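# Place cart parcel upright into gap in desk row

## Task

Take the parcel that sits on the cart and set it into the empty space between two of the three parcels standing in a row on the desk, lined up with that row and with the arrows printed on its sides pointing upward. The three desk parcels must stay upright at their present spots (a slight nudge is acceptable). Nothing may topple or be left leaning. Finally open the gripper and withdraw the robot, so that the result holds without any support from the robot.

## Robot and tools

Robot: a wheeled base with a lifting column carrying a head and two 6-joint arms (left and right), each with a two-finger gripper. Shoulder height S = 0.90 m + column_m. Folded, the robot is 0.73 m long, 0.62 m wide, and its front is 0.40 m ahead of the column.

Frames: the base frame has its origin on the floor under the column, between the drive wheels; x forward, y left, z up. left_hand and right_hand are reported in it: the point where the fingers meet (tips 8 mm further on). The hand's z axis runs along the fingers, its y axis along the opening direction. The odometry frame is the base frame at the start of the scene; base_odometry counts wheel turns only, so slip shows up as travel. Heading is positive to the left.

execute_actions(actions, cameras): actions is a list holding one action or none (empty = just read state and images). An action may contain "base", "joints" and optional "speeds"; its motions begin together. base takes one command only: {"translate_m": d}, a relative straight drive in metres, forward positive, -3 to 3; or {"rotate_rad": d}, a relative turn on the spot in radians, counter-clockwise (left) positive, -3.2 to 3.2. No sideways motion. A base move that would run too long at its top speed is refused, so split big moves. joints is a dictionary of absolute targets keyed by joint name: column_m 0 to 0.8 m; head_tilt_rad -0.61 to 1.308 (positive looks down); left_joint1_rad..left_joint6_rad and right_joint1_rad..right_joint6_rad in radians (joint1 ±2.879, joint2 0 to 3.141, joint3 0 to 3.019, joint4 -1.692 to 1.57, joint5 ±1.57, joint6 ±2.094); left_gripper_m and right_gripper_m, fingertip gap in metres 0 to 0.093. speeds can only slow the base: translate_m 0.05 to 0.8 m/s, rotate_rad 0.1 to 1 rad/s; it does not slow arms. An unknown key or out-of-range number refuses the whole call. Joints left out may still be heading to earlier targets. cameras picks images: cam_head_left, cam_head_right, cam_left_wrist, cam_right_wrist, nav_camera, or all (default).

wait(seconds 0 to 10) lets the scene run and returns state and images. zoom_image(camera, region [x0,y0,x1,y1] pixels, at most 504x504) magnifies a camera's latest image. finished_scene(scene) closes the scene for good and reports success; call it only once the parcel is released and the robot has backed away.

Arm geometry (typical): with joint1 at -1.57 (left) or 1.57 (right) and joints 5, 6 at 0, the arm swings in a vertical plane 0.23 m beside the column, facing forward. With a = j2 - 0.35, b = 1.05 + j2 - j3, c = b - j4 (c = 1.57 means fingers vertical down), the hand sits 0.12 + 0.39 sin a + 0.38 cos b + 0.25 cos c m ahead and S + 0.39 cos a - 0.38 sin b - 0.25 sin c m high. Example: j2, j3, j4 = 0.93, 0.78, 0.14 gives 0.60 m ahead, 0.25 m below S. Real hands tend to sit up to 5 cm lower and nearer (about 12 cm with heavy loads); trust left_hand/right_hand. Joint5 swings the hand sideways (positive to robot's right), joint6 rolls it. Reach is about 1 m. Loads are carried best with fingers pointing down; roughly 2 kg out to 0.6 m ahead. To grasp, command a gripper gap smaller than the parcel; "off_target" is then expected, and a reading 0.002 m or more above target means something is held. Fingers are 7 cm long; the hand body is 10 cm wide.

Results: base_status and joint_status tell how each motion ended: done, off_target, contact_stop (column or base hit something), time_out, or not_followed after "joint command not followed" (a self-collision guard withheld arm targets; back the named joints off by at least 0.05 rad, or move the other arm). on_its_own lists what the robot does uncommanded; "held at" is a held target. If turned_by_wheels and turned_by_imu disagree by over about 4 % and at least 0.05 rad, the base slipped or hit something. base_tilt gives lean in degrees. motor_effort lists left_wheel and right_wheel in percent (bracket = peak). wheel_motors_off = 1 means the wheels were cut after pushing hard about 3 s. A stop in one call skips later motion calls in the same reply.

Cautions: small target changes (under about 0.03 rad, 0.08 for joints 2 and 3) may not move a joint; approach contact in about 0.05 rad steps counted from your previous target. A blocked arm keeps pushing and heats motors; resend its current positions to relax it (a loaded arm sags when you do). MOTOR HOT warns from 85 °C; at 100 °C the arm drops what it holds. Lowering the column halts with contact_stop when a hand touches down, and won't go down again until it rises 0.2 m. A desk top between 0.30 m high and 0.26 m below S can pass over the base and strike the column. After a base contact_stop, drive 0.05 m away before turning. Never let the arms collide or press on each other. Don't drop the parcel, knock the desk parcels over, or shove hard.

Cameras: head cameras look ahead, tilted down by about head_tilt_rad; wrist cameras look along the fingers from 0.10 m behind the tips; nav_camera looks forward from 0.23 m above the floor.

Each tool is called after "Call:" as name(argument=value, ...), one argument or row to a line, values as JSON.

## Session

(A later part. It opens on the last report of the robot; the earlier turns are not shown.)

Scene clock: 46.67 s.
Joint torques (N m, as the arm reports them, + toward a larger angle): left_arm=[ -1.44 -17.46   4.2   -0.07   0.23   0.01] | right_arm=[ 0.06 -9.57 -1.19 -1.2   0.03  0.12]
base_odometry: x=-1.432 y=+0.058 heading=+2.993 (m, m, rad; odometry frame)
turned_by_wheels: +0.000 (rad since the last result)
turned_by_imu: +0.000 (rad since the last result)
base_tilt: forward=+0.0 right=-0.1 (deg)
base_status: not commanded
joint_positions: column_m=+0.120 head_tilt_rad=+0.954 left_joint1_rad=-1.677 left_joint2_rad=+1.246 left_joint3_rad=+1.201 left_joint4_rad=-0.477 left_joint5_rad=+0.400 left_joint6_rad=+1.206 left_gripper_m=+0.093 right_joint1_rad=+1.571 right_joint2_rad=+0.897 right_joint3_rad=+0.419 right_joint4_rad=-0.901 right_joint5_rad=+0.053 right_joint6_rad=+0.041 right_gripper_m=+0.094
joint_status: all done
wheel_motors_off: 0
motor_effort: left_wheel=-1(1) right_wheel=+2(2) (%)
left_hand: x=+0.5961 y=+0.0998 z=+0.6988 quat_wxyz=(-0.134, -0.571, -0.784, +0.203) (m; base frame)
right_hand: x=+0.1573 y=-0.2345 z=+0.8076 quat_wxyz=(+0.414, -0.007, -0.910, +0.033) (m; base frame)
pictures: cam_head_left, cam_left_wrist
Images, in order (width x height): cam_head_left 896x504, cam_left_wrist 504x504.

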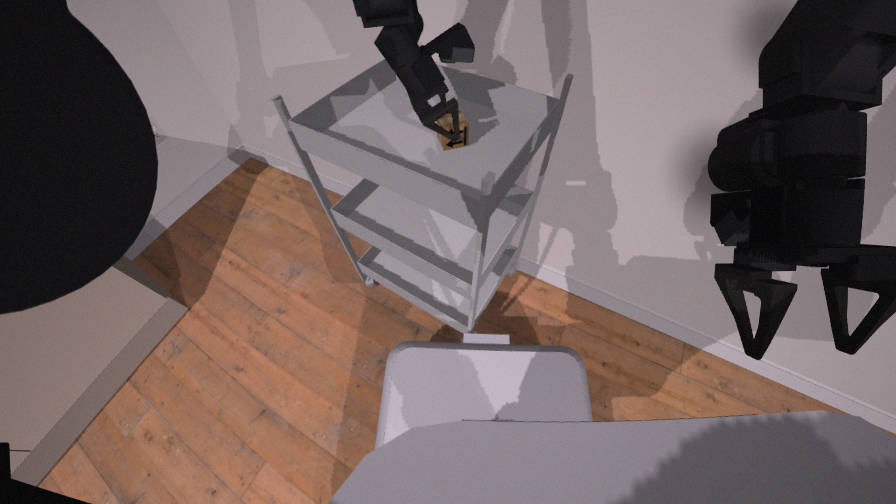

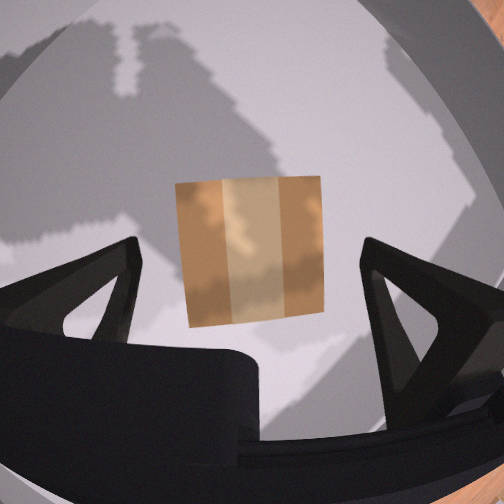

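Slightly lower, then grip.

Call:
execute_actions(
  actions=[
    {"joints":{"column_m":0.105}},
  ],
  cameras=[],
)

Call:
execute_actions(
  actions=[
    {"joints":{"left_gripper_m":0.03}},
  ],
  cameras=["cam_head_left","cam_left_wrist"],
)

Scene clock: 48.87 s.
Joint torques (N m, as the arm reports them, + toward a larger angle): left_arm=[ -1.37 -18.2    4.16  -0.01   0.21  -0.01] | right_arm=[-0.18 -8.83 -1.05 -1.18  0.04  0.14]
base_odometry: x=-1.432 y=+0.058 heading=+2.993 (m, m, rad; odometry frame)
turned_by_wheels: +0.000 (rad since the last result)
turned_by_imu: +0.000 (rad since the last result)
base_tilt: forward=+0.1 right=-0.2 (deg)
base_status: not commanded
joint_positions: column_m=+0.105 head_tilt_rad=+0.954 left_joint1_rad=-1.677 left_joint2_rad=+1.246 left_joint3_rad=+1.201 left_joint4_rad=-0.477 left_joint5_rad=+0.400 left_joint6_rad=+1.206 left_gripper_m=+0.093 right_joint1_rad=+1.571 right_joint2_rad=+0.897 right_joint3_rad=+0.419 right_joint4_rad=-0.901 right_joint5_rad=+0.053 right_joint6_rad=+0.041 right_gripper_m=+0.094
joint_status: all done
wheel_motors_off: 0
motor_effort: left_wheel=-1(1) right_wheel=+2(2) (%)
left_hand: x=+0.5961 y=+0.0998 z=+0.6838 quat_wxyz=(-0.134, -0.571, -0.784, +0.203) (m; base frame)
right_hand: x=+0.1573 y=-0.2345 z=+0.7926 quat_wxyz=(+0.414, -0.007, -0.910, +0.033) (m; base frame)
pictures: none
No camera images: the call's "cameras" was empty. Leave "cameras" out to get every camera's image.

Scene clock: 49.50 s.
Joint torques (N m, as the arm reports them, + toward a larger angle): left_arm=[ -1.47 -18.28   4.43  -0.04   0.23   0.  ] | right_arm=[ 0.39 -9.01 -1.13 -1.26  0.    0.12]
base_odometry: x=-1.432 y=+0.058 heading=+2.993 (m, m, rad; odometry frame)
turned_by_wheels: +0.000 (rad since the last result)
turned_by_imu: +0.000 (rad since the last result)
base_tilt: forward=+0.1 right=-0.1 (deg)
base_status: not commanded
joint_positions: column_m=+0.105 head_tilt_rad=+0.954 left_joint1_rad=-1.677 left_joint2_rad=+1.246 left_joint3_rad=+1.201 left_joint4_rad=-0.477 left_joint5_rad=+0.400 left_joint6_rad=+1.206 left_gripper_m=+0.052 right_joint1_rad=+1.571 right_joint2_rad=+0.897 right_joint3_rad=+0.419 right_joint4_rad=-0.901 right_joint5_rad=+0.053 right_joint6_rad=+0.041 right_gripper_m=+0.094
joint_status: left_gripper_m off_target (ended at +0.052, target +0.030)
wheel_motors_off: 0
motor_effort: left_wheel=-1(1) right_wheel=+2(2) (%)
left_hand: x=+0.5961 y=+0.0998 z=+0.6838 quat_wxyz=(-0.134, -0.571, -0.784, +0.203) (m; base frame)
right_hand: x=+0.1573 y=-0.2345 z=+0.7926 quat_wxyz=(+0.414, -0.007, -0.910, +0.033) (m; base frame)
pictures: cam_head_left, cam_left_wrist
Images, in order (width x height): cam_head_left 896x504, cam_left_wrist 504x504.

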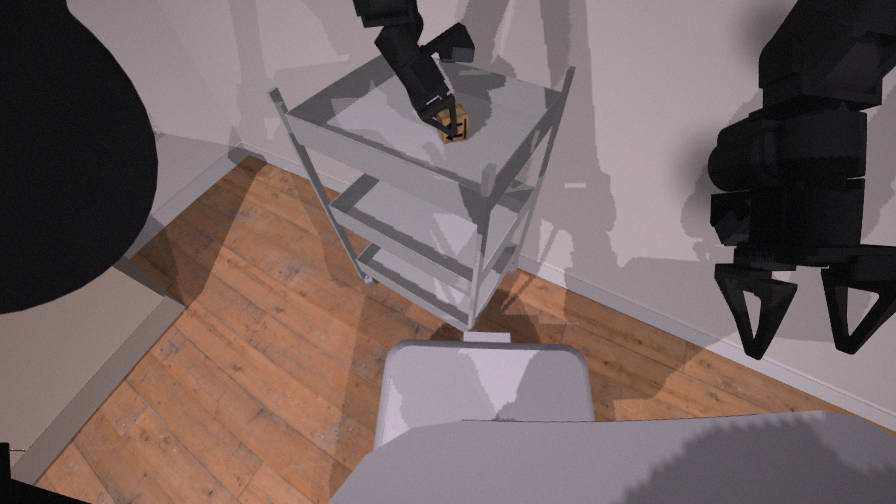

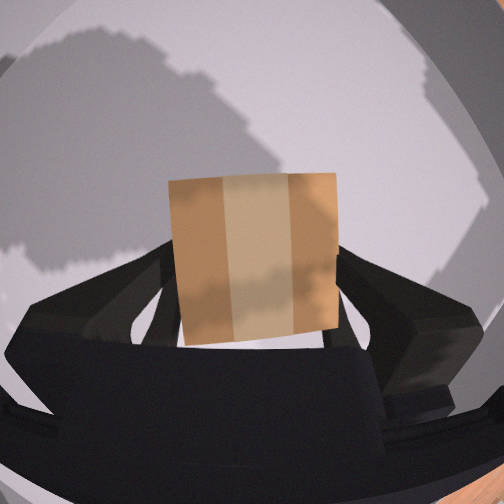

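Call:
execute_actions(
  actions=[
    {"joints":{"column_m":0.36}},
  ],
  cameras=[],
)

Call:
execute_actions(
  actions=[
    {"base":{"translate_m":-0.7},"joints":{"left_joint1_rad":-1.57,"left_joint5_rad":-1.08,"left_joint6_rad":1.57,"head_tilt_rad":0.7}},
  ],
  cameras=["cam_head_left"],
)

Call:
execute_actions(
  actions=[
    {"base":{"rotate_rad":-1.85}},
  ],
  cameras=["cam_head_left","cam_head_right","nav_camera"],
)

Scene clock: 56.00 s.
Joint torques (N m, as the arm reports them, + toward a larger angle): left_arm=[ -1.62 -18.23   4.33  -0.13   0.21   0.  ] | right_arm=[ 0.61 -9.42 -1.02 -1.26 -0.01  0.13]
base_odometry: x=-1.432 y=+0.058 heading=+2.993 (m, m, rad; odometry frame)
turned_by_wheels: +0.000 (rad since the last result)
turned_by_imu: +0.001 (rad since the last result)
base_tilt: forward=+0.1 right=+0.1 (deg)
base_status: not commanded
joint_positions: column_m=+0.360 head_tilt_rad=+0.954 left_joint1_rad=-1.677 left_joint2_rad=+1.246 left_joint3_rad=+1.201 left_joint4_rad=-0.477 left_joint5_rad=+0.400 left_joint6_rad=+1.206 left_gripper_m=+0.052 right_joint1_rad=+1.571 right_joint2_rad=+0.897 right_joint3_rad=+0.419 right_joint4_rad=-0.901 right_joint5_rad=+0.053 right_joint6_rad=+0.041 right_gripper_m=+0.094
joint_status: all done
wheel_motors_off: 0
motor_effort: left_wheel=-1(1) right_wheel=+2(2) (%)
left_hand: x=+0.5961 y=+0.0998 z=+0.9387 quat_wxyz=(-0.134, -0.571, -0.784, +0.203) (m; base frame)
right_hand: x=+0.1573 y=-0.2345 z=+1.0475 quat_wxyz=(+0.414, -0.007, -0.910, +0.033) (m; base frame)
pictures: none
No camera images: the call's "cameras" was empty. Leave "cameras" out to get every camera's image.

Scene clock: 58.87 s.
Joint torques (N m, as the arm reports them, + toward a larger angle): left_arm=[  0.1  -17.72   4.47  -0.11  -0.76   0.13] | right_arm=[ 0.49 -8.68 -0.87 -0.98  0.    0.16]
base_odometry: x=-0.740 y=-0.046 heading=+2.994 (m, m, rad; odometry frame)
turned_by_wheels: +0.001 (rad since the last result)
turned_by_imu: +0.000 (rad since the last result)
base_tilt: forward=+0.1 right=-0.1 (deg)
base_status: done
joint_positions: column_m=+0.360 head_tilt_rad=+0.716 left_joint1_rad=-1.563 left_joint2_rad=+1.246 left_joint3_rad=+1.200 left_joint4_rad=-0.477 left_joint5_rad=-1.076 left_joint6_rad=+1.563 left_gripper_m=+0.052 right_joint1_rad=+1.571 right_joint2_rad=+0.897 right_joint3_rad=+0.417 right_joint4_rad=-0.901 right_joint5_rad=+0.053 right_joint6_rad=+0.041 right_gripper_m=+0.094
joint_status: all done
wheel_motors_off: 0
motor_effort: left_wheel=+0(55) right_wheel=-1(46) (%)
left_hand: x=+0.6001 y=+0.3797 z=+1.0074 quat_wxyz=(+0.364, -0.602, -0.610, -0.365) (m; base frame)
right_hand: x=+0.1560 y=-0.2345 z=+1.0478 quat_wxyz=(+0.415, -0.007, -0.909, +0.033) (m; base frame)
pictures: cam_head_left
Images, in order (width x height): cam_head_left 896x504.

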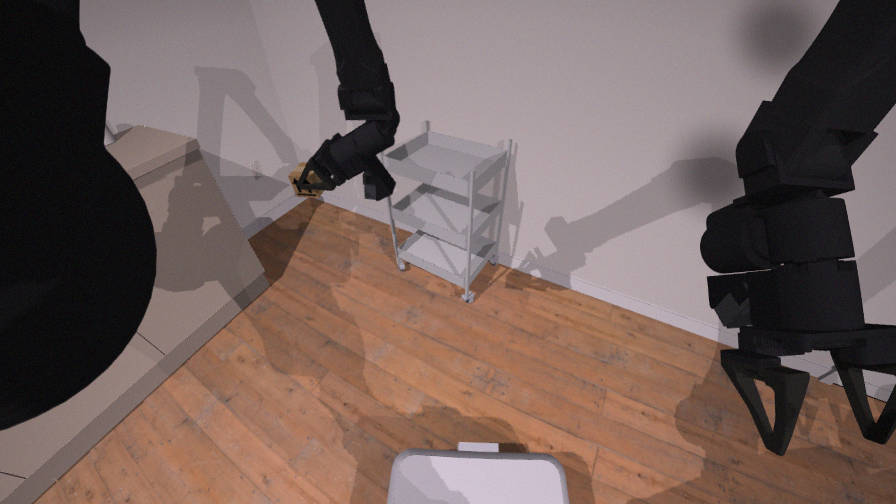

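Scene clock: 62.23 s.
Joint torques (N m, as the arm reports them, + toward a larger angle): left_arm=[  0.78 -18.04   4.35  -0.09  -0.73   0.11] | right_arm=[ 0.4  -8.89 -0.93 -1.18  0.01  0.11]
base_odometry: x=-0.740 y=-0.046 heading=+1.144 (m, m, rad; odometry frame)
turned_by_wheels: -1.849 (rad since the last result)
turned_by_imu: -1.820 (rad since the last result)
base_tilt: forward=+0.1 right=+0.0 (deg)
base_status: done
joint_positions: column_m=+0.360 head_tilt_rad=+0.716 left_joint1_rad=-1.568 left_joint2_rad=+1.246 left_joint3_rad=+1.200 left_joint4_rad=-0.477 left_joint5_rad=-1.076 left_joint6_rad=+1.563 left_gripper_m=+0.052 right_joint1_rad=+1.571 right_joint2_rad=+0.897 right_joint3_rad=+0.417 right_joint4_rad=-0.901 right_joint5_rad=+0.053 right_joint6_rad=+0.041 right_gripper_m=+0.094
joint_status: not commanded
wheel_motors_off: 0
motor_effort: left_wheel=+4(39) right_wheel=-5(35) (%)
left_hand: x=+0.6005 y=+0.3774 z=+1.0068 quat_wxyz=(+0.362, -0.604, -0.610, -0.364) (m; base frame)
right_hand: x=+0.1560 y=-0.2345 z=+1.0478 quat_wxyz=(+0.415, -0.007, -0.909, +0.033) (m; base frame)
pictures: cam_head_left, cam_head_right, nav_camera
Images, in order (width x height): cam_head_left 896x504, cam_head_right 896x504, nav_camera 896x504.

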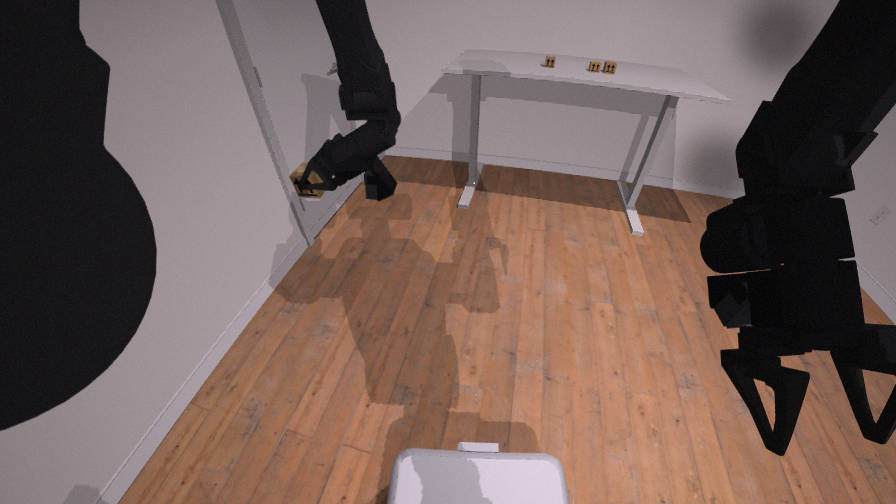

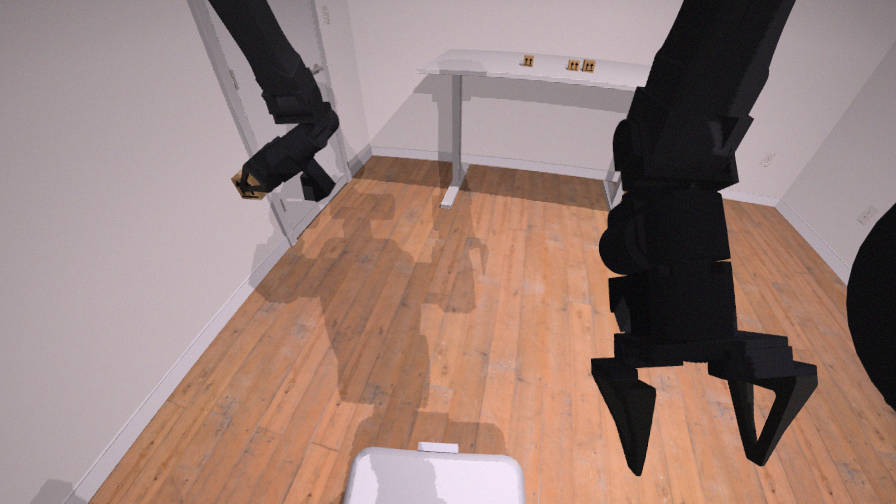

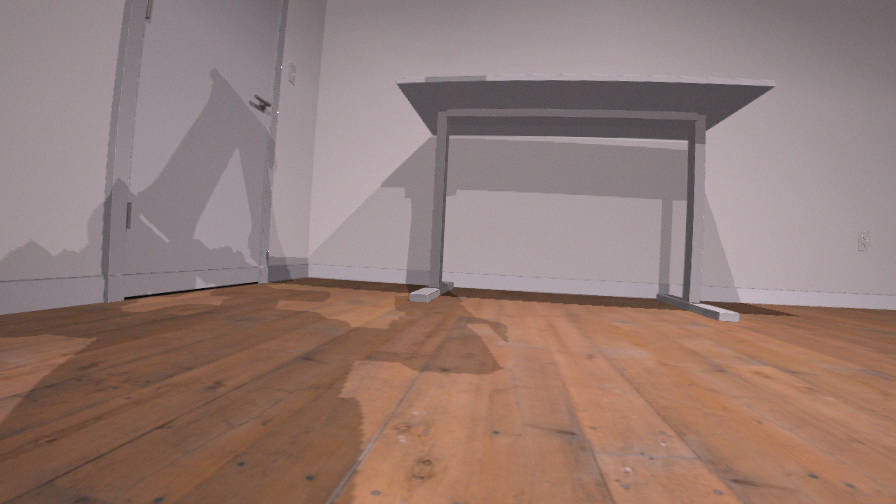

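Call:
execute_actions(
  actions=[
    {"base":{"rotate_rad":-0.6}},
  ],
  cameras=[],
)

Call:
execute_actions(
  actions=[
    {"base":{"translate_m":1.2}},
  ],
  cameras=[],
)

Call:
execute_actions(
  actions=[
    {"base":{"rotate_rad":0.44}},
  ],
  cameras=["cam_head_left","cam_head_right","nav_camera"],
)

Scene clock: 68.27 s.
Joint torques (N m, as the arm reports them, + toward a larger angle): left_arm=[  0.08 -17.53   4.22  -0.1   -0.73   0.12] | right_arm=[ 0.34 -9.15 -0.76 -1.16  0.    0.16]
base_odometry: x=-0.740 y=-0.046 heading=+0.545 (m, m, rad; odometry frame)
turned_by_wheels: -0.599 (rad since the last result)
turned_by_imu: -0.590 (rad since the last result)
base_tilt: forward=+0.2 right=+0.0 (deg)
base_status: done
joint_positions: column_m=+0.360 head_tilt_rad=+0.716 left_joint1_rad=-1.568 left_joint2_rad=+1.246 left_joint3_rad=+1.200 left_joint4_rad=-0.477 left_joint5_rad=-1.076 left_joint6_rad=+1.563 left_gripper_m=+0.052 right_joint1_rad=+1.571 right_joint2_rad=+0.897 right_joint3_rad=+0.417 right_joint4_rad=-0.901 right_joint5_rad=+0.053 right_joint6_rad=+0.041 right_gripper_m=+0.094
joint_status: not commanded
wheel_motors_off: 0
motor_effort: left_wheel=+4(24) right_wheel=-5(26) (%)
left_hand: x=+0.6005 y=+0.3770 z=+1.0067 quat_wxyz=(+0.362, -0.604, -0.610, -0.364) (m; base frame)
right_hand: x=+0.1560 y=-0.2345 z=+1.0478 quat_wxyz=(+0.415, -0.007, -0.909, +0.033) (m; base frame)
pictures: none
No camera images: the call's "cameras" was empty. Leave "cameras" out to get every camera's image.

Scene clock: 72.00 s.
Joint torques (N m, as the arm reports them, + toward a larger angle): left_arm=[  0.27 -18.11   4.12  -0.16  -0.75   0.14] | right_arm=[ 0.28 -8.95 -0.99 -1.28  0.    0.12]
base_odometry: x=+0.286 y=+0.577 heading=+0.545 (m, m, rad; odometry frame)
turned_by_wheels: +0.000 (rad since the last result)
turned_by_imu: +0.003 (rad since the last result)
base_tilt: forward=+0.1 right=-0.1 (deg)
base_status: done
joint_positions: column_m=+0.360 head_tilt_rad=+0.716 left_joint1_rad=-1.568 left_joint2_rad=+1.246 left_joint3_rad=+1.200 left_joint4_rad=-0.477 left_joint5_rad=-1.076 left_joint6_rad=+1.563 left_gripper_m=+0.052 right_joint1_rad=+1.571 right_joint2_rad=+0.897 right_joint3_rad=+0.419 right_joint4_rad=-0.901 right_joint5_rad=+0.053 right_joint6_rad=+0.041 right_gripper_m=+0.094
joint_status: not commanded
wheel_motors_off: 0
motor_effort: left_wheel=+0(42) right_wheel=+0(42) (%)
left_hand: x=+0.6007 y=+0.3770 z=+1.0068 quat_wxyz=(+0.362, -0.604, -0.610, -0.364) (m; base frame)
right_hand: x=+0.1573 y=-0.2345 z=+1.0475 quat_wxyz=(+0.414, -0.007, -0.910, +0.033) (m; base frame)
pictures: none
No camera images: the call's "cameras" was empty. Leave "cameras" out to get every camera's image.

Scene clock: 73.87 s.
Joint torques (N m, as the arm reports them, + toward a larger angle): left_arm=[  0.5  -18.45   4.2   -0.03  -0.73   0.13] | right_arm=[ 0.27 -9.04 -1.17 -1.29  0.01  0.1 ]
base_odometry: x=+0.286 y=+0.577 heading=+0.984 (m, m, rad; odometry frame)
turned_by_wheels: +0.439 (rad since the last result)
turned_by_imu: +0.431 (rad since the last result)
base_tilt: forward=+0.0 right=-0.2 (deg)
base_status: done
joint_positions: column_m=+0.360 head_tilt_rad=+0.716 left_joint1_rad=-1.569 left_joint2_rad=+1.246 left_joint3_rad=+1.200 left_joint4_rad=-0.477 left_joint5_rad=-1.077 left_joint6_rad=+1.563 left_gripper_m=+0.052 right_joint1_rad=+1.571 right_joint2_rad=+0.897 right_joint3_rad=+0.419 right_joint4_rad=-0.901 right_joint5_rad=+0.053 right_joint6_rad=+0.041 right_gripper_m=+0.094
joint_status: not commanded
wheel_motors_off: 0
motor_effort: left_wheel=-4(39) right_wheel=+3(33) (%)
left_hand: x=+0.6007 y=+0.3768 z=+1.0068 quat_wxyz=(+0.362, -0.604, -0.610, -0.364) (m; base frame)
right_hand: x=+0.1573 y=-0.2345 z=+1.0475 quat_wxyz=(+0.414, -0.007, -0.910, +0.033) (m; base frame)
pictures: cam_head_left, cam_head_right, nav_camera
Images, in order (width x height): cam_head_left 896x504, cam_head_right 896x504, nav_camera 896x504.

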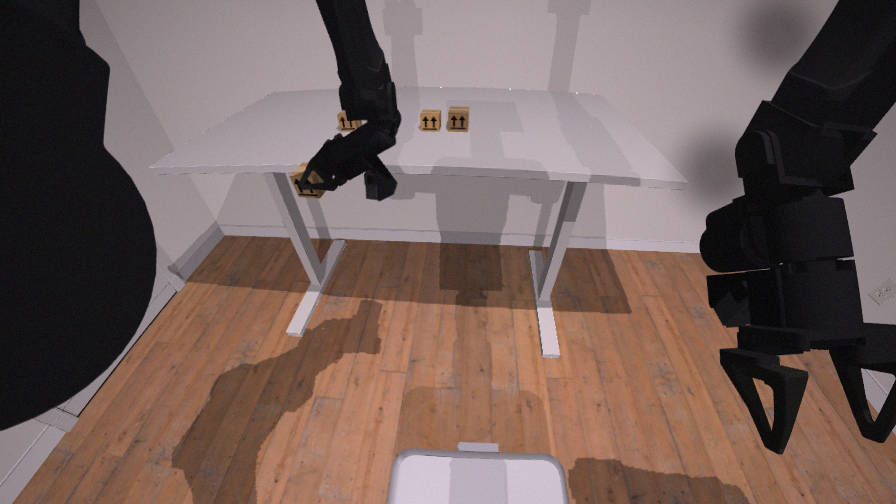

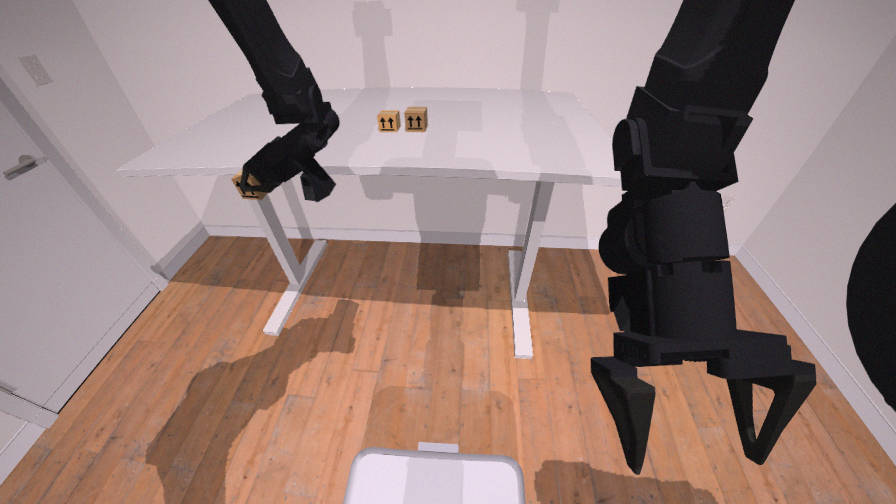

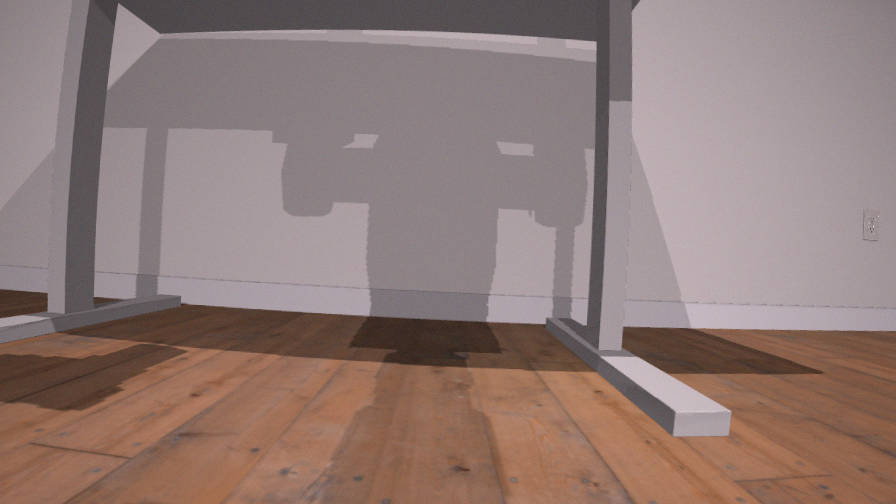

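Call:
execute_actions(
  actions=[
    {"joints":{"column_m":0.5,"head_tilt_rad":0.95}},
  ],
  cameras=[],
)

Call:
execute_actions(
  actions=[
    {"base":{"translate_m":0.4},"speeds":{"translate_m":0.3}},
  ],
  cameras=["cam_head_left","cam_head_right"],
)

Scene clock: 79.17 s.
Joint torques (N m, as the arm reports them, + toward a larger angle): left_arm=[  0.44 -18.26   4.46  -0.1   -0.74   0.12] | right_arm=[ 0.03 -9.01 -1.05 -1.41 -0.01  0.14]
base_odometry: x=+0.286 y=+0.577 heading=+0.984 (m, m, rad; odometry frame)
turned_by_wheels: +0.000 (rad since the last result)
turned_by_imu: +0.001 (rad since the last result)
base_tilt: forward=+0.2 right=-0.1 (deg)
base_status: not commanded
joint_positions: column_m=+0.500 head_tilt_rad=+0.950 left_joint1_rad=-1.569 left_joint2_rad=+1.246 left_joint3_rad=+1.200 left_joint4_rad=-0.477 left_joint5_rad=-1.077 left_joint6_rad=+1.563 left_gripper_m=+0.052 right_joint1_rad=+1.571 right_joint2_rad=+0.897 right_joint3_rad=+0.419 right_joint4_rad=-0.901 right_joint5_rad=+0.053 right_joint6_rad=+0.041 right_gripper_m=+0.094
joint_status: all done
wheel_motors_off: 0
motor_effort: left_wheel=-6(6) right_wheel=+6(6) (%)
left_hand: x=+0.6007 y=+0.3768 z=+1.1468 quat_wxyz=(+0.362, -0.604, -0.610, -0.364) (m; base frame)
right_hand: x=+0.1573 y=-0.2345 z=+1.1875 quat_wxyz=(+0.414, -0.007, -0.910, +0.033) (m; base frame)
pictures: none
No camera images: the call's "cameras" was empty. Leave "cameras" out to get every camera's image.

Scene clock: 81.77 s.
Joint torques (N m, as the arm reports them, + toward a larger angle): left_arm=[  0.72 -17.99   4.28  -0.04  -0.74   0.13] | right_arm=[-0.23 -8.96 -1.12 -1.13  0.02  0.13]
base_odometry: x=+0.508 y=+0.910 heading=+0.985 (m, m, rad; odometry frame)
turned_by_wheels: +0.000 (rad since the last result)
turned_by_imu: +0.002 (rad since the last result)
base_tilt: forward=+0.1 right=+0.0 (deg)
base_status: done
joint_positions: column_m=+0.500 head_tilt_rad=+0.951 left_joint1_rad=-1.569 left_joint2_rad=+1.246 left_joint3_rad=+1.201 left_joint4_rad=-0.477 left_joint5_rad=-1.077 left_joint6_rad=+1.563 left_gripper_m=+0.052 right_joint1_rad=+1.571 right_joint2_rad=+0.897 right_joint3_rad=+0.419 right_joint4_rad=-0.901 right_joint5_rad=+0.053 right_joint6_rad=+0.041 right_gripper_m=+0.094
joint_status: not commanded
wheel_motors_off: 0
motor_effort: left_wheel=+1(37) right_wheel=-1(45) (%)
left_hand: x=+0.6009 y=+0.3768 z=+1.1469 quat_wxyz=(+0.362, -0.604, -0.610, -0.365) (m; base frame)
right_hand: x=+0.1573 y=-0.2345 z=+1.1875 quat_wxyz=(+0.414, -0.007, -0.910, +0.033) (m; base frame)
pictures: cam_head_left, cam_head_right
Images, in order (width x height): cam_head_left 896x504, cam_head_right 896x504.

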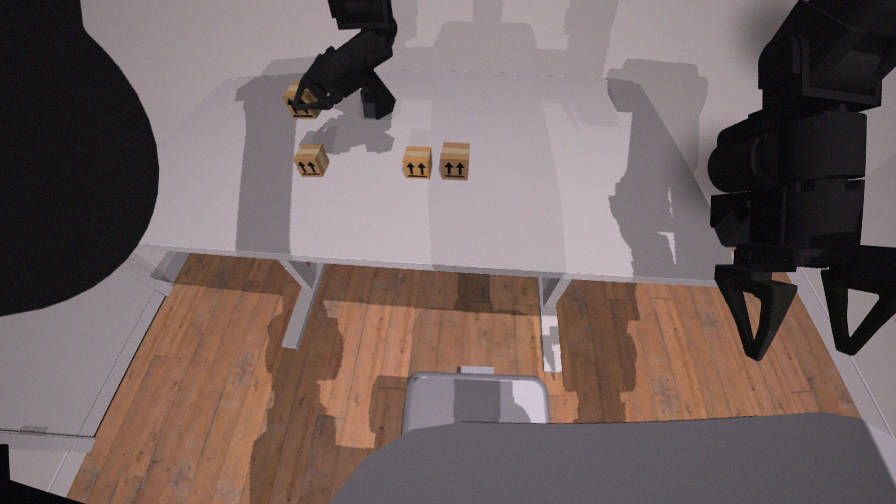

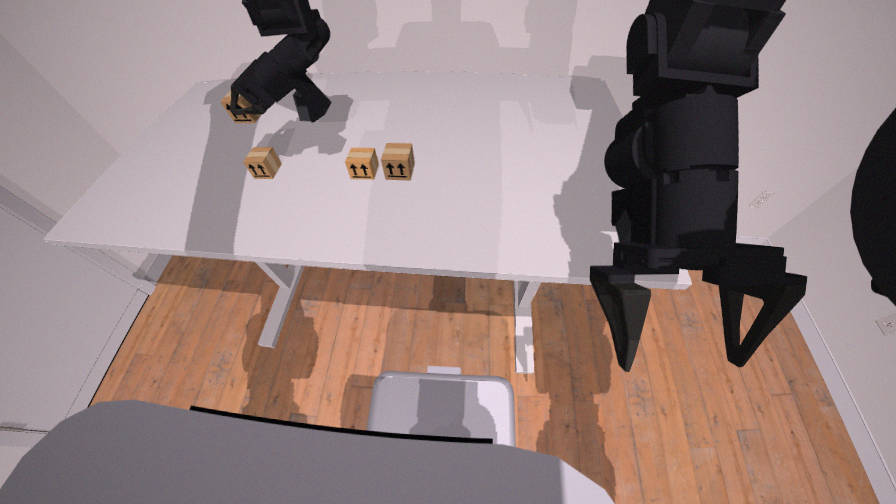

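Call:
execute_actions(
  actions=[
    {"base":{"translate_m":-0.03},"joints":{"left_joint5_rad":-0.82,"column_m":0.42}},
  ],
  cameras=["cam_head_left","nav_camera"],
)

Scene clock: 86.93 s.
Joint torques (N m, as the arm reports them, + toward a larger angle): left_arm=[  0.2  -18.06   4.26  -0.12  -0.48   0.12] | right_arm=[ 0.18 -9.27 -0.8  -1.2   0.02  0.11]
base_odometry: x=+0.491 y=+0.885 heading=+0.984 (m, m, rad; odometry frame)
turned_by_wheels: +0.000 (rad since the last result)
turned_by_imu: +0.001 (rad since the last result)
base_tilt: forward=+0.1 right=+0.0 (deg)
base_status: done
joint_positions: column_m=+0.420 head_tilt_rad=+0.952 left_joint1_rad=-1.569 left_joint2_rad=+1.246 left_joint3_rad=+1.201 left_joint4_rad=-0.478 left_joint5_rad=-0.821 left_joint6_rad=+1.563 left_gripper_m=+0.052 right_joint1_rad=+1.571 right_joint2_rad=+0.897 right_joint3_rad=+0.416 right_joint4_rad=-0.901 right_joint5_rad=+0.053 right_joint6_rad=+0.041 right_gripper_m=+0.094
joint_status: all done
wheel_motors_off: 0
motor_effort: left_wheel=+0(22) right_wheel=+0(31) (%)
left_hand: x=+0.6009 y=+0.3513 z=+1.0313 quat_wxyz=(+0.282, -0.645, -0.651, -0.284) (m; base frame)
right_hand: x=+0.1555 y=-0.2345 z=+1.1082 quat_wxyz=(+0.416, -0.007, -0.909, +0.033) (m; base frame)
pictures: cam_head_left, nav_camera
Images, in order (width x height): cam_head_left 896x504, nav_camera 896x504.

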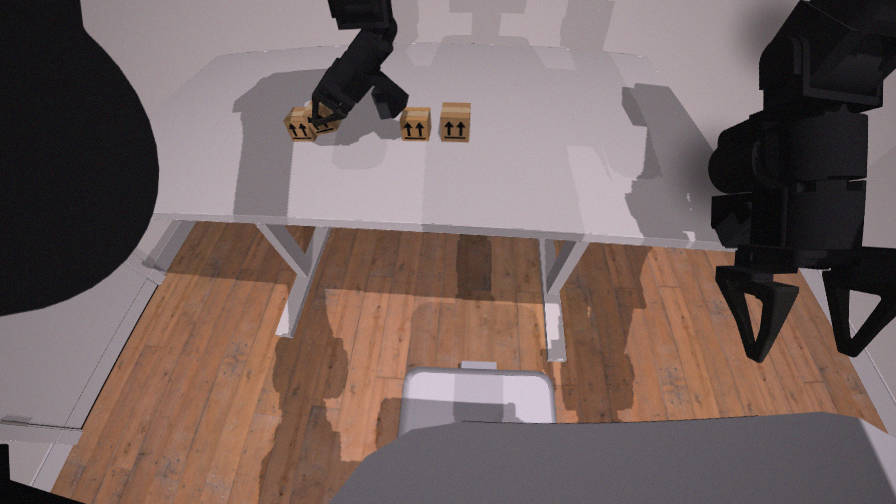

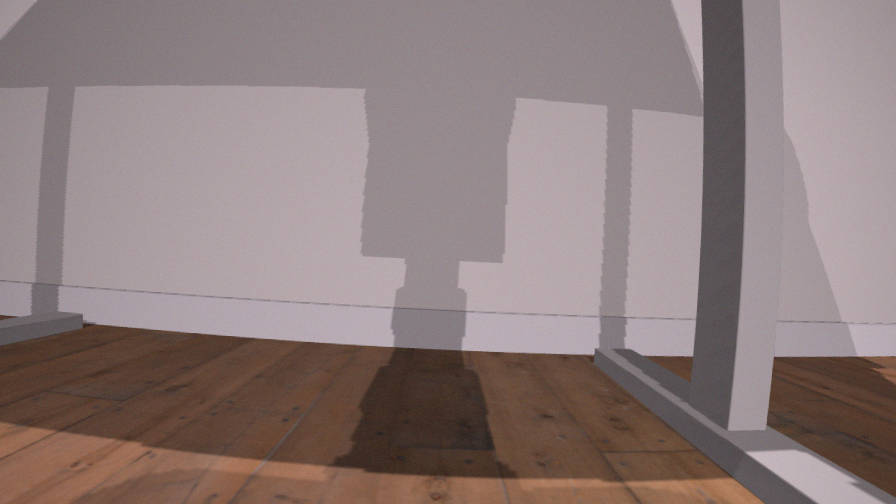

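Call:
execute_actions(
  actions=[
    {"base":{"translate_m":-0.04},"joints":{"column_m":0.39}},
  ],
  cameras=["cam_head_left","cam_head_right","cam_left_wrist"],
)

Scene clock: 89.97 s.
Joint torques (N m, as the arm reports them, + toward a larger angle): left_arm=[  0.37 -18.3    4.38  -0.03  -0.5    0.12] | right_arm=[ 0.09 -9.02 -0.86 -1.19 -0.02  0.12]
base_odometry: x=+0.469 y=+0.852 heading=+0.984 (m, m, rad; odometry frame)
turned_by_wheels: +0.000 (rad since the last result)
turned_by_imu: +0.000 (rad since the last result)
base_tilt: forward=+0.1 right=+0.0 (deg)
base_status: done
joint_positions: column_m=+0.390 head_tilt_rad=+0.952 left_joint1_rad=-1.569 left_joint2_rad=+1.246 left_joint3_rad=+1.201 left_joint4_rad=-0.478 left_joint5_rad=-0.820 left_joint6_rad=+1.563 left_gripper_m=+0.052 right_joint1_rad=+1.571 right_joint2_rad=+0.897 right_joint3_rad=+0.416 right_joint4_rad=-0.901 right_joint5_rad=+0.053 right_joint6_rad=+0.041 right_gripper_m=+0.094
joint_status: all done
wheel_motors_off: 0
motor_effort: left_wheel=+0(22) right_wheel=+0(30) (%)
left_hand: x=+0.6009 y=+0.3513 z=+1.0012 quat_wxyz=(+0.282, -0.645, -0.651, -0.284) (m; base frame)
right_hand: x=+0.1558 y=-0.2345 z=+1.0780 quat_wxyz=(+0.416, -0.007, -0.909, +0.033) (m; base frame)
pictures: cam_head_left, cam_head_right, cam_left_wrist
Images, in order (width x height): cam_head_left 896x504, cam_head_right 896x504, cam_left_wrist 504x504.

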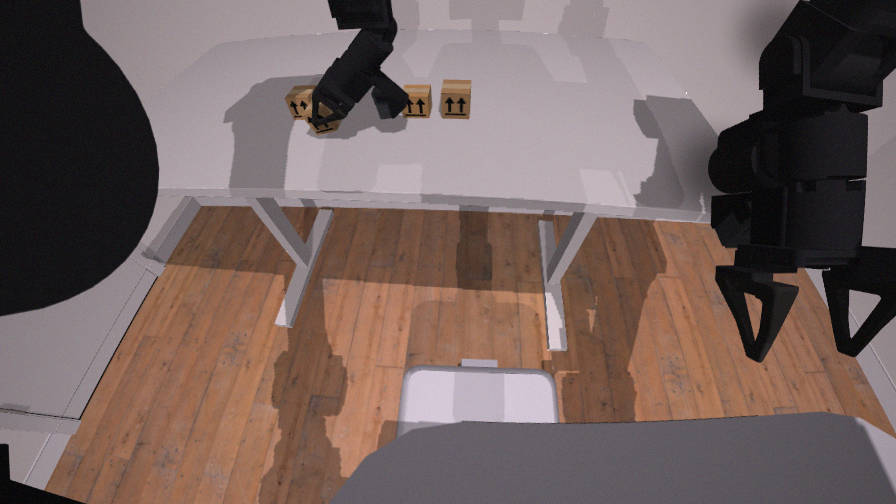

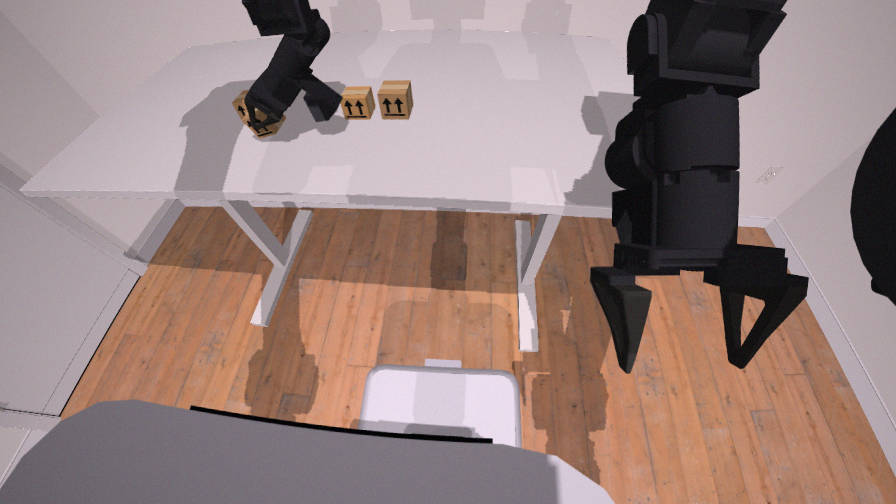

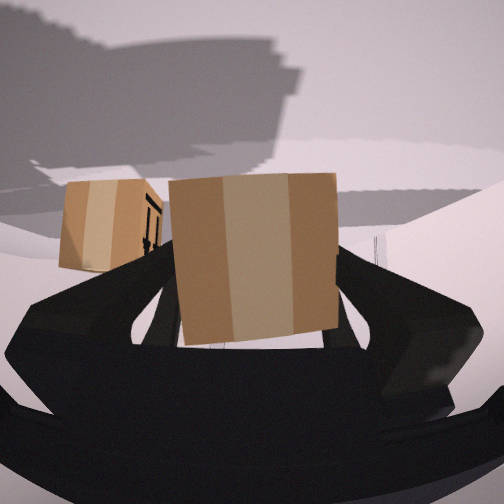

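Call:
execute_actions(
  actions=[
    {"joints":{"column_m":0.345}},
  ],
  cameras=["cam_head_left","cam_left_wrist"],
)

Scene clock: 92.27 s.
Joint torques (N m, as the arm reports them, + toward a larger angle): left_arm=[  0.32 -15.02   4.63   0.63   0.74  -0.05] | right_arm=[ 0.12 -8.71 -0.83 -1.1  -0.03  0.11]
base_odometry: x=+0.469 y=+0.852 heading=+0.984 (m, m, rad; odometry frame)
turned_by_wheels: +0.000 (rad since the last result)
turned_by_imu: +0.000 (rad since the last result)
base_tilt: forward=+0.0 right=+0.0 (deg)
base_status: not commanded
joint_positions: column_m=+0.345 head_tilt_rad=+0.952 left_joint1_rad=-1.567 left_joint2_rad=+1.205 left_joint3_rad=+1.201 left_joint4_rad=-0.491 left_joint5_rad=-0.859 left_joint6_rad=+1.580 left_gripper_m=+0.049 right_joint1_rad=+1.571 right_joint2_rad=+0.897 right_joint3_rad=+0.416 right_joint4_rad=-0.901 right_joint5_rad=+0.053 right_joint6_rad=+0.041 right_gripper_m=+0.094
joint_status: column_m contact_stop (moved -0.045 of -0.045)
wheel_motors_off: 0
motor_effort: left_wheel=+1(2) right_wheel=+1(2) (%)
left_hand: x=+0.6096 y=+0.3564 z=+0.9811 quat_wxyz=(+0.288, -0.641, -0.644, -0.303) (m; base frame)
right_hand: x=+0.1559 y=-0.2345 z=+1.0332 quat_wxyz=(+0.415, -0.007, -0.909, +0.033) (m; base frame)
pictures: cam_head_left, cam_left_wrist
Images, in order (width x height): cam_head_left 896x504, cam_left_wrist 504x504.

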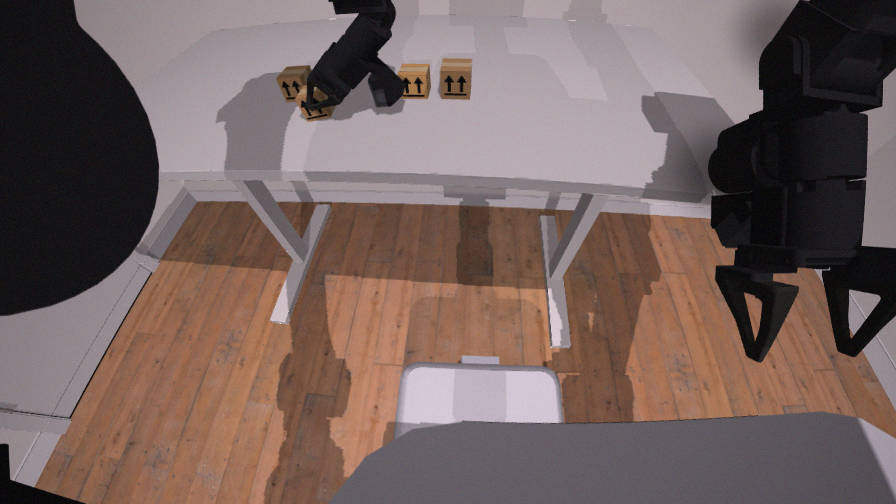

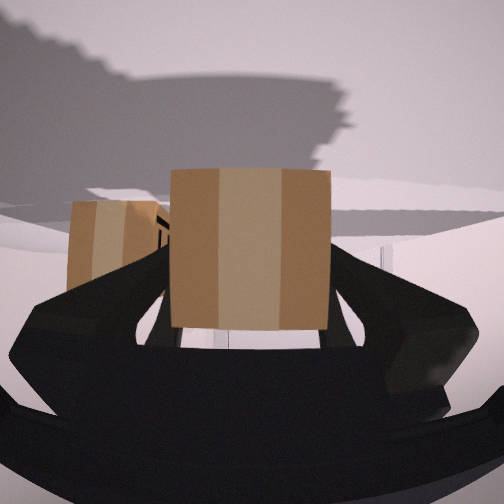

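Call:
execute_actions(
  actions=[
    {"joints":{"left_gripper_m":0.066,"column_m":0.365}},
  ],
  cameras=[],
)

Call:
execute_actions(
  actions=[
    {"joints":{"column_m":0.56}},
  ],
  cameras=["cam_head_left","cam_head_right"],
)

Scene clock: 94.23 s.
Joint torques (N m, as the arm reports them, + toward a larger angle): left_arm=[  0.11 -17.34   4.52   0.35  -0.42  -0.03] | right_arm=[ 0.07 -9.24 -0.75 -1.15  0.03  0.11]
base_odometry: x=+0.469 y=+0.852 heading=+0.984 (m, m, rad; odometry frame)
turned_by_wheels: +0.000 (rad since the last result)
turned_by_imu: +0.000 (rad since the last result)
base_tilt: forward=+0.1 right=-0.1 (deg)
base_status: not commanded
joint_positions: column_m=+0.365 head_tilt_rad=+0.952 left_joint1_rad=-1.565 left_joint2_rad=+1.236 left_joint3_rad=+1.201 left_joint4_rad=-0.487 left_joint5_rad=-0.823 left_joint6_rad=+1.578 left_gripper_m=+0.066 right_joint1_rad=+1.571 right_joint2_rad=+0.897 right_joint3_rad=+0.416 right_joint4_rad=-0.901 right_joint5_rad=+0.053 right_joint6_rad=+0.041 right_gripper_m=+0.094
joint_status: all done
wheel_motors_off: 0
motor_effort: left_wheel=+0(1) right_wheel=+0(1) (%)
left_hand: x=+0.6017 y=+0.3533 z=+0.9815 quat_wxyz=(+0.285, -0.649, -0.646, -0.283) (m; base frame)
right_hand: x=+0.1559 y=-0.2345 z=+1.0530 quat_wxyz=(+0.415, -0.007, -0.909, +0.033) (m; base frame)
pictures: none
No camera images: the call's "cameras" was empty. Leave "cameras" out to get every camera's image.

Scene clock: 97.33 s.
Joint torques (N m, as the arm reports them, + toward a larger angle): left_arm=[  0.02 -17.03   4.47   0.39  -0.43  -0.03] | right_arm=[ 0.5  -8.88 -0.71 -1.22  0.    0.13]
base_odometry: x=+0.469 y=+0.852 heading=+0.984 (m, m, rad; odometry frame)
turned_by_wheels: +0.000 (rad since the last result)
turned_by_imu: +0.001 (rad since the last result)
base_tilt: forward=+0.1 right=-0.2 (deg)
base_status: not commanded
joint_positions: column_m=+0.560 head_tilt_rad=+0.952 left_joint1_rad=-1.565 left_joint2_rad=+1.237 left_joint3_rad=+1.201 left_joint4_rad=-0.487 left_joint5_rad=-0.823 left_joint6_rad=+1.578 left_gripper_m=+0.066 right_joint1_rad=+1.571 right_joint2_rad=+0.897 right_joint3_rad=+0.416 right_joint4_rad=-0.901 right_joint5_rad=+0.053 right_joint6_rad=+0.041 right_gripper_m=+0.094
joint_status: all done
wheel_motors_off: 0
motor_effort: left_wheel=+0(0) right_wheel=+0(1) (%)
left_hand: x=+0.6016 y=+0.3533 z=+1.1764 quat_wxyz=(+0.286, -0.649, -0.646, -0.283) (m; base frame)
right_hand: x=+0.1559 y=-0.2345 z=+1.2480 quat_wxyz=(+0.415, -0.007, -0.909, +0.033) (m; base frame)
pictures: cam_head_left, cam_head_right
Images, in order (width x height): cam_head_left 896x504, cam_head_right 896x504.

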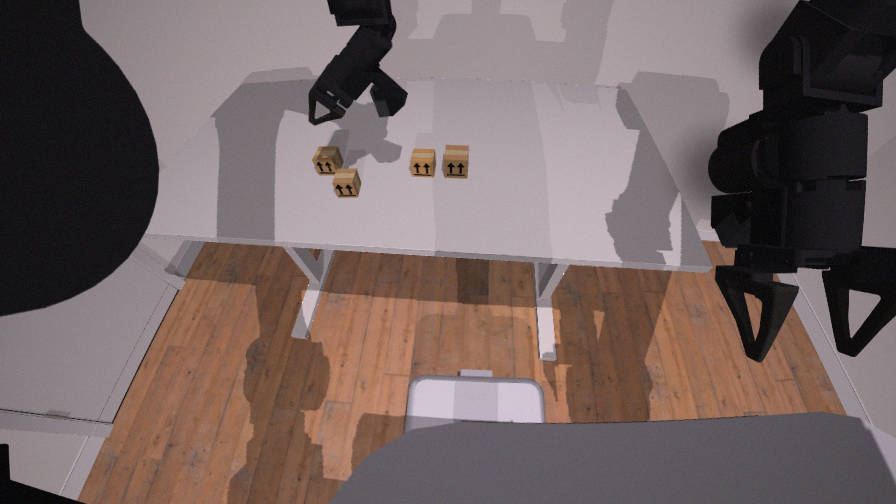

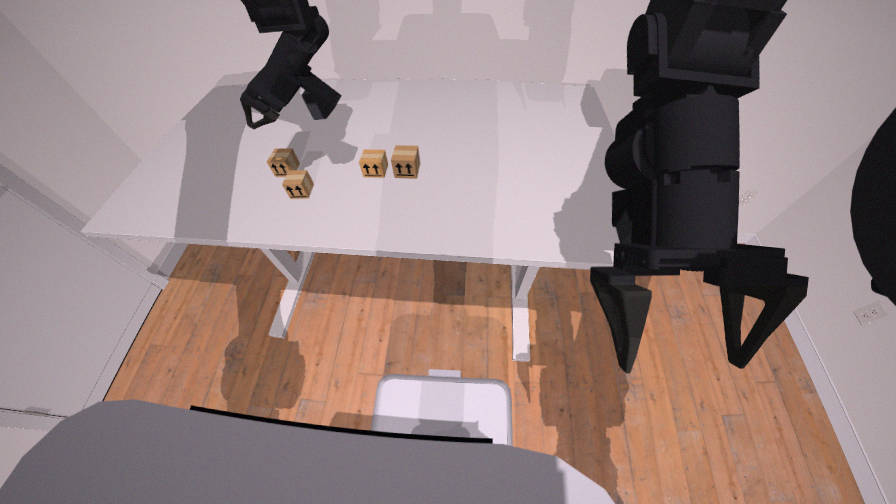

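Call:
execute_actions(
  actions=[
    {"joints":{"left_joint1_rad":-1.32,"left_joint5_rad":0.15,"left_joint6_rad":0.0,"left_gripper_m":0.09,"left_joint4_rad":-0.48}},
  ],
  cameras=["cam_head_left","cam_left_wrist"],
)

Scene clock: 101.13 s.
Joint torques (N m, as the arm reports them, + toward a larger angle): left_arm=[  1.88 -17.06   4.52   0.48  -0.08  -0.05] | right_arm=[ 0.38 -9.16 -0.84 -1.26  0.01  0.1 ]
base_odometry: x=+0.469 y=+0.852 heading=+0.984 (m, m, rad; odometry frame)
turned_by_wheels: +0.000 (rad since the last result)
turned_by_imu: +0.001 (rad since the last result)
base_tilt: forward=-0.1 right=-0.1 (deg)
base_status: not commanded
joint_positions: column_m=+0.560 head_tilt_rad=+0.952 left_joint1_rad=-1.314 left_joint2_rad=+1.237 left_joint3_rad=+1.201 left_joint4_rad=-0.487 left_joint5_rad=+0.148 left_joint6_rad=+0.007 left_gripper_m=+0.090 right_joint1_rad=+1.571 right_joint2_rad=+0.897 right_joint3_rad=+0.416 right_joint4_rad=-0.901 right_joint5_rad=+0.053 right_joint6_rad=+0.041 right_gripper_m=+0.094
joint_status: all done
wheel_motors_off: 0
motor_effort: left_wheel=+0(0) right_wheel=+0(0) (%)
left_hand: x=+0.5961 y=+0.3409 z=+1.1327 quat_wxyz=(-0.005, +0.060, -0.997, -0.037) (m; base frame)
right_hand: x=+0.1559 y=-0.2345 z=+1.2480 quat_wxyz=(+0.415, -0.007, -0.909, +0.033) (m; base frame)
pictures: cam_head_left, cam_left_wrist
Images, in order (width x height): cam_head_left 896x504, cam_left_wrist 504x504.

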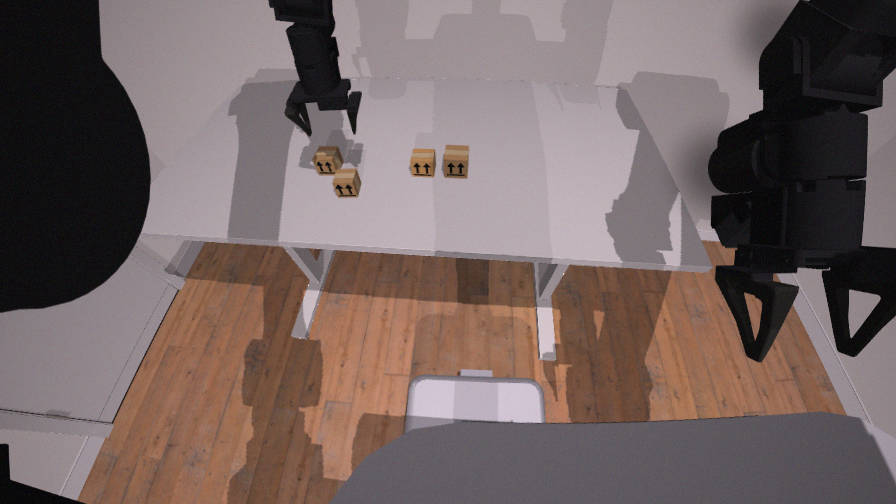

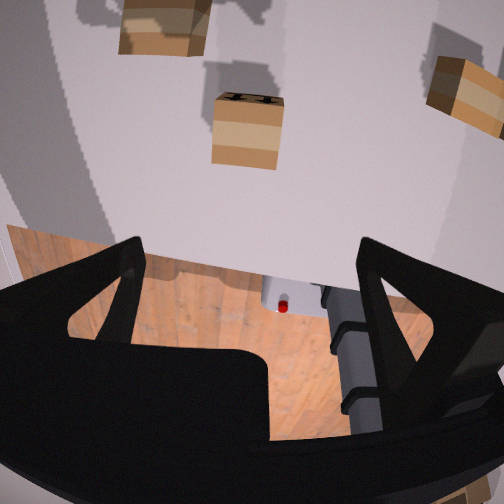

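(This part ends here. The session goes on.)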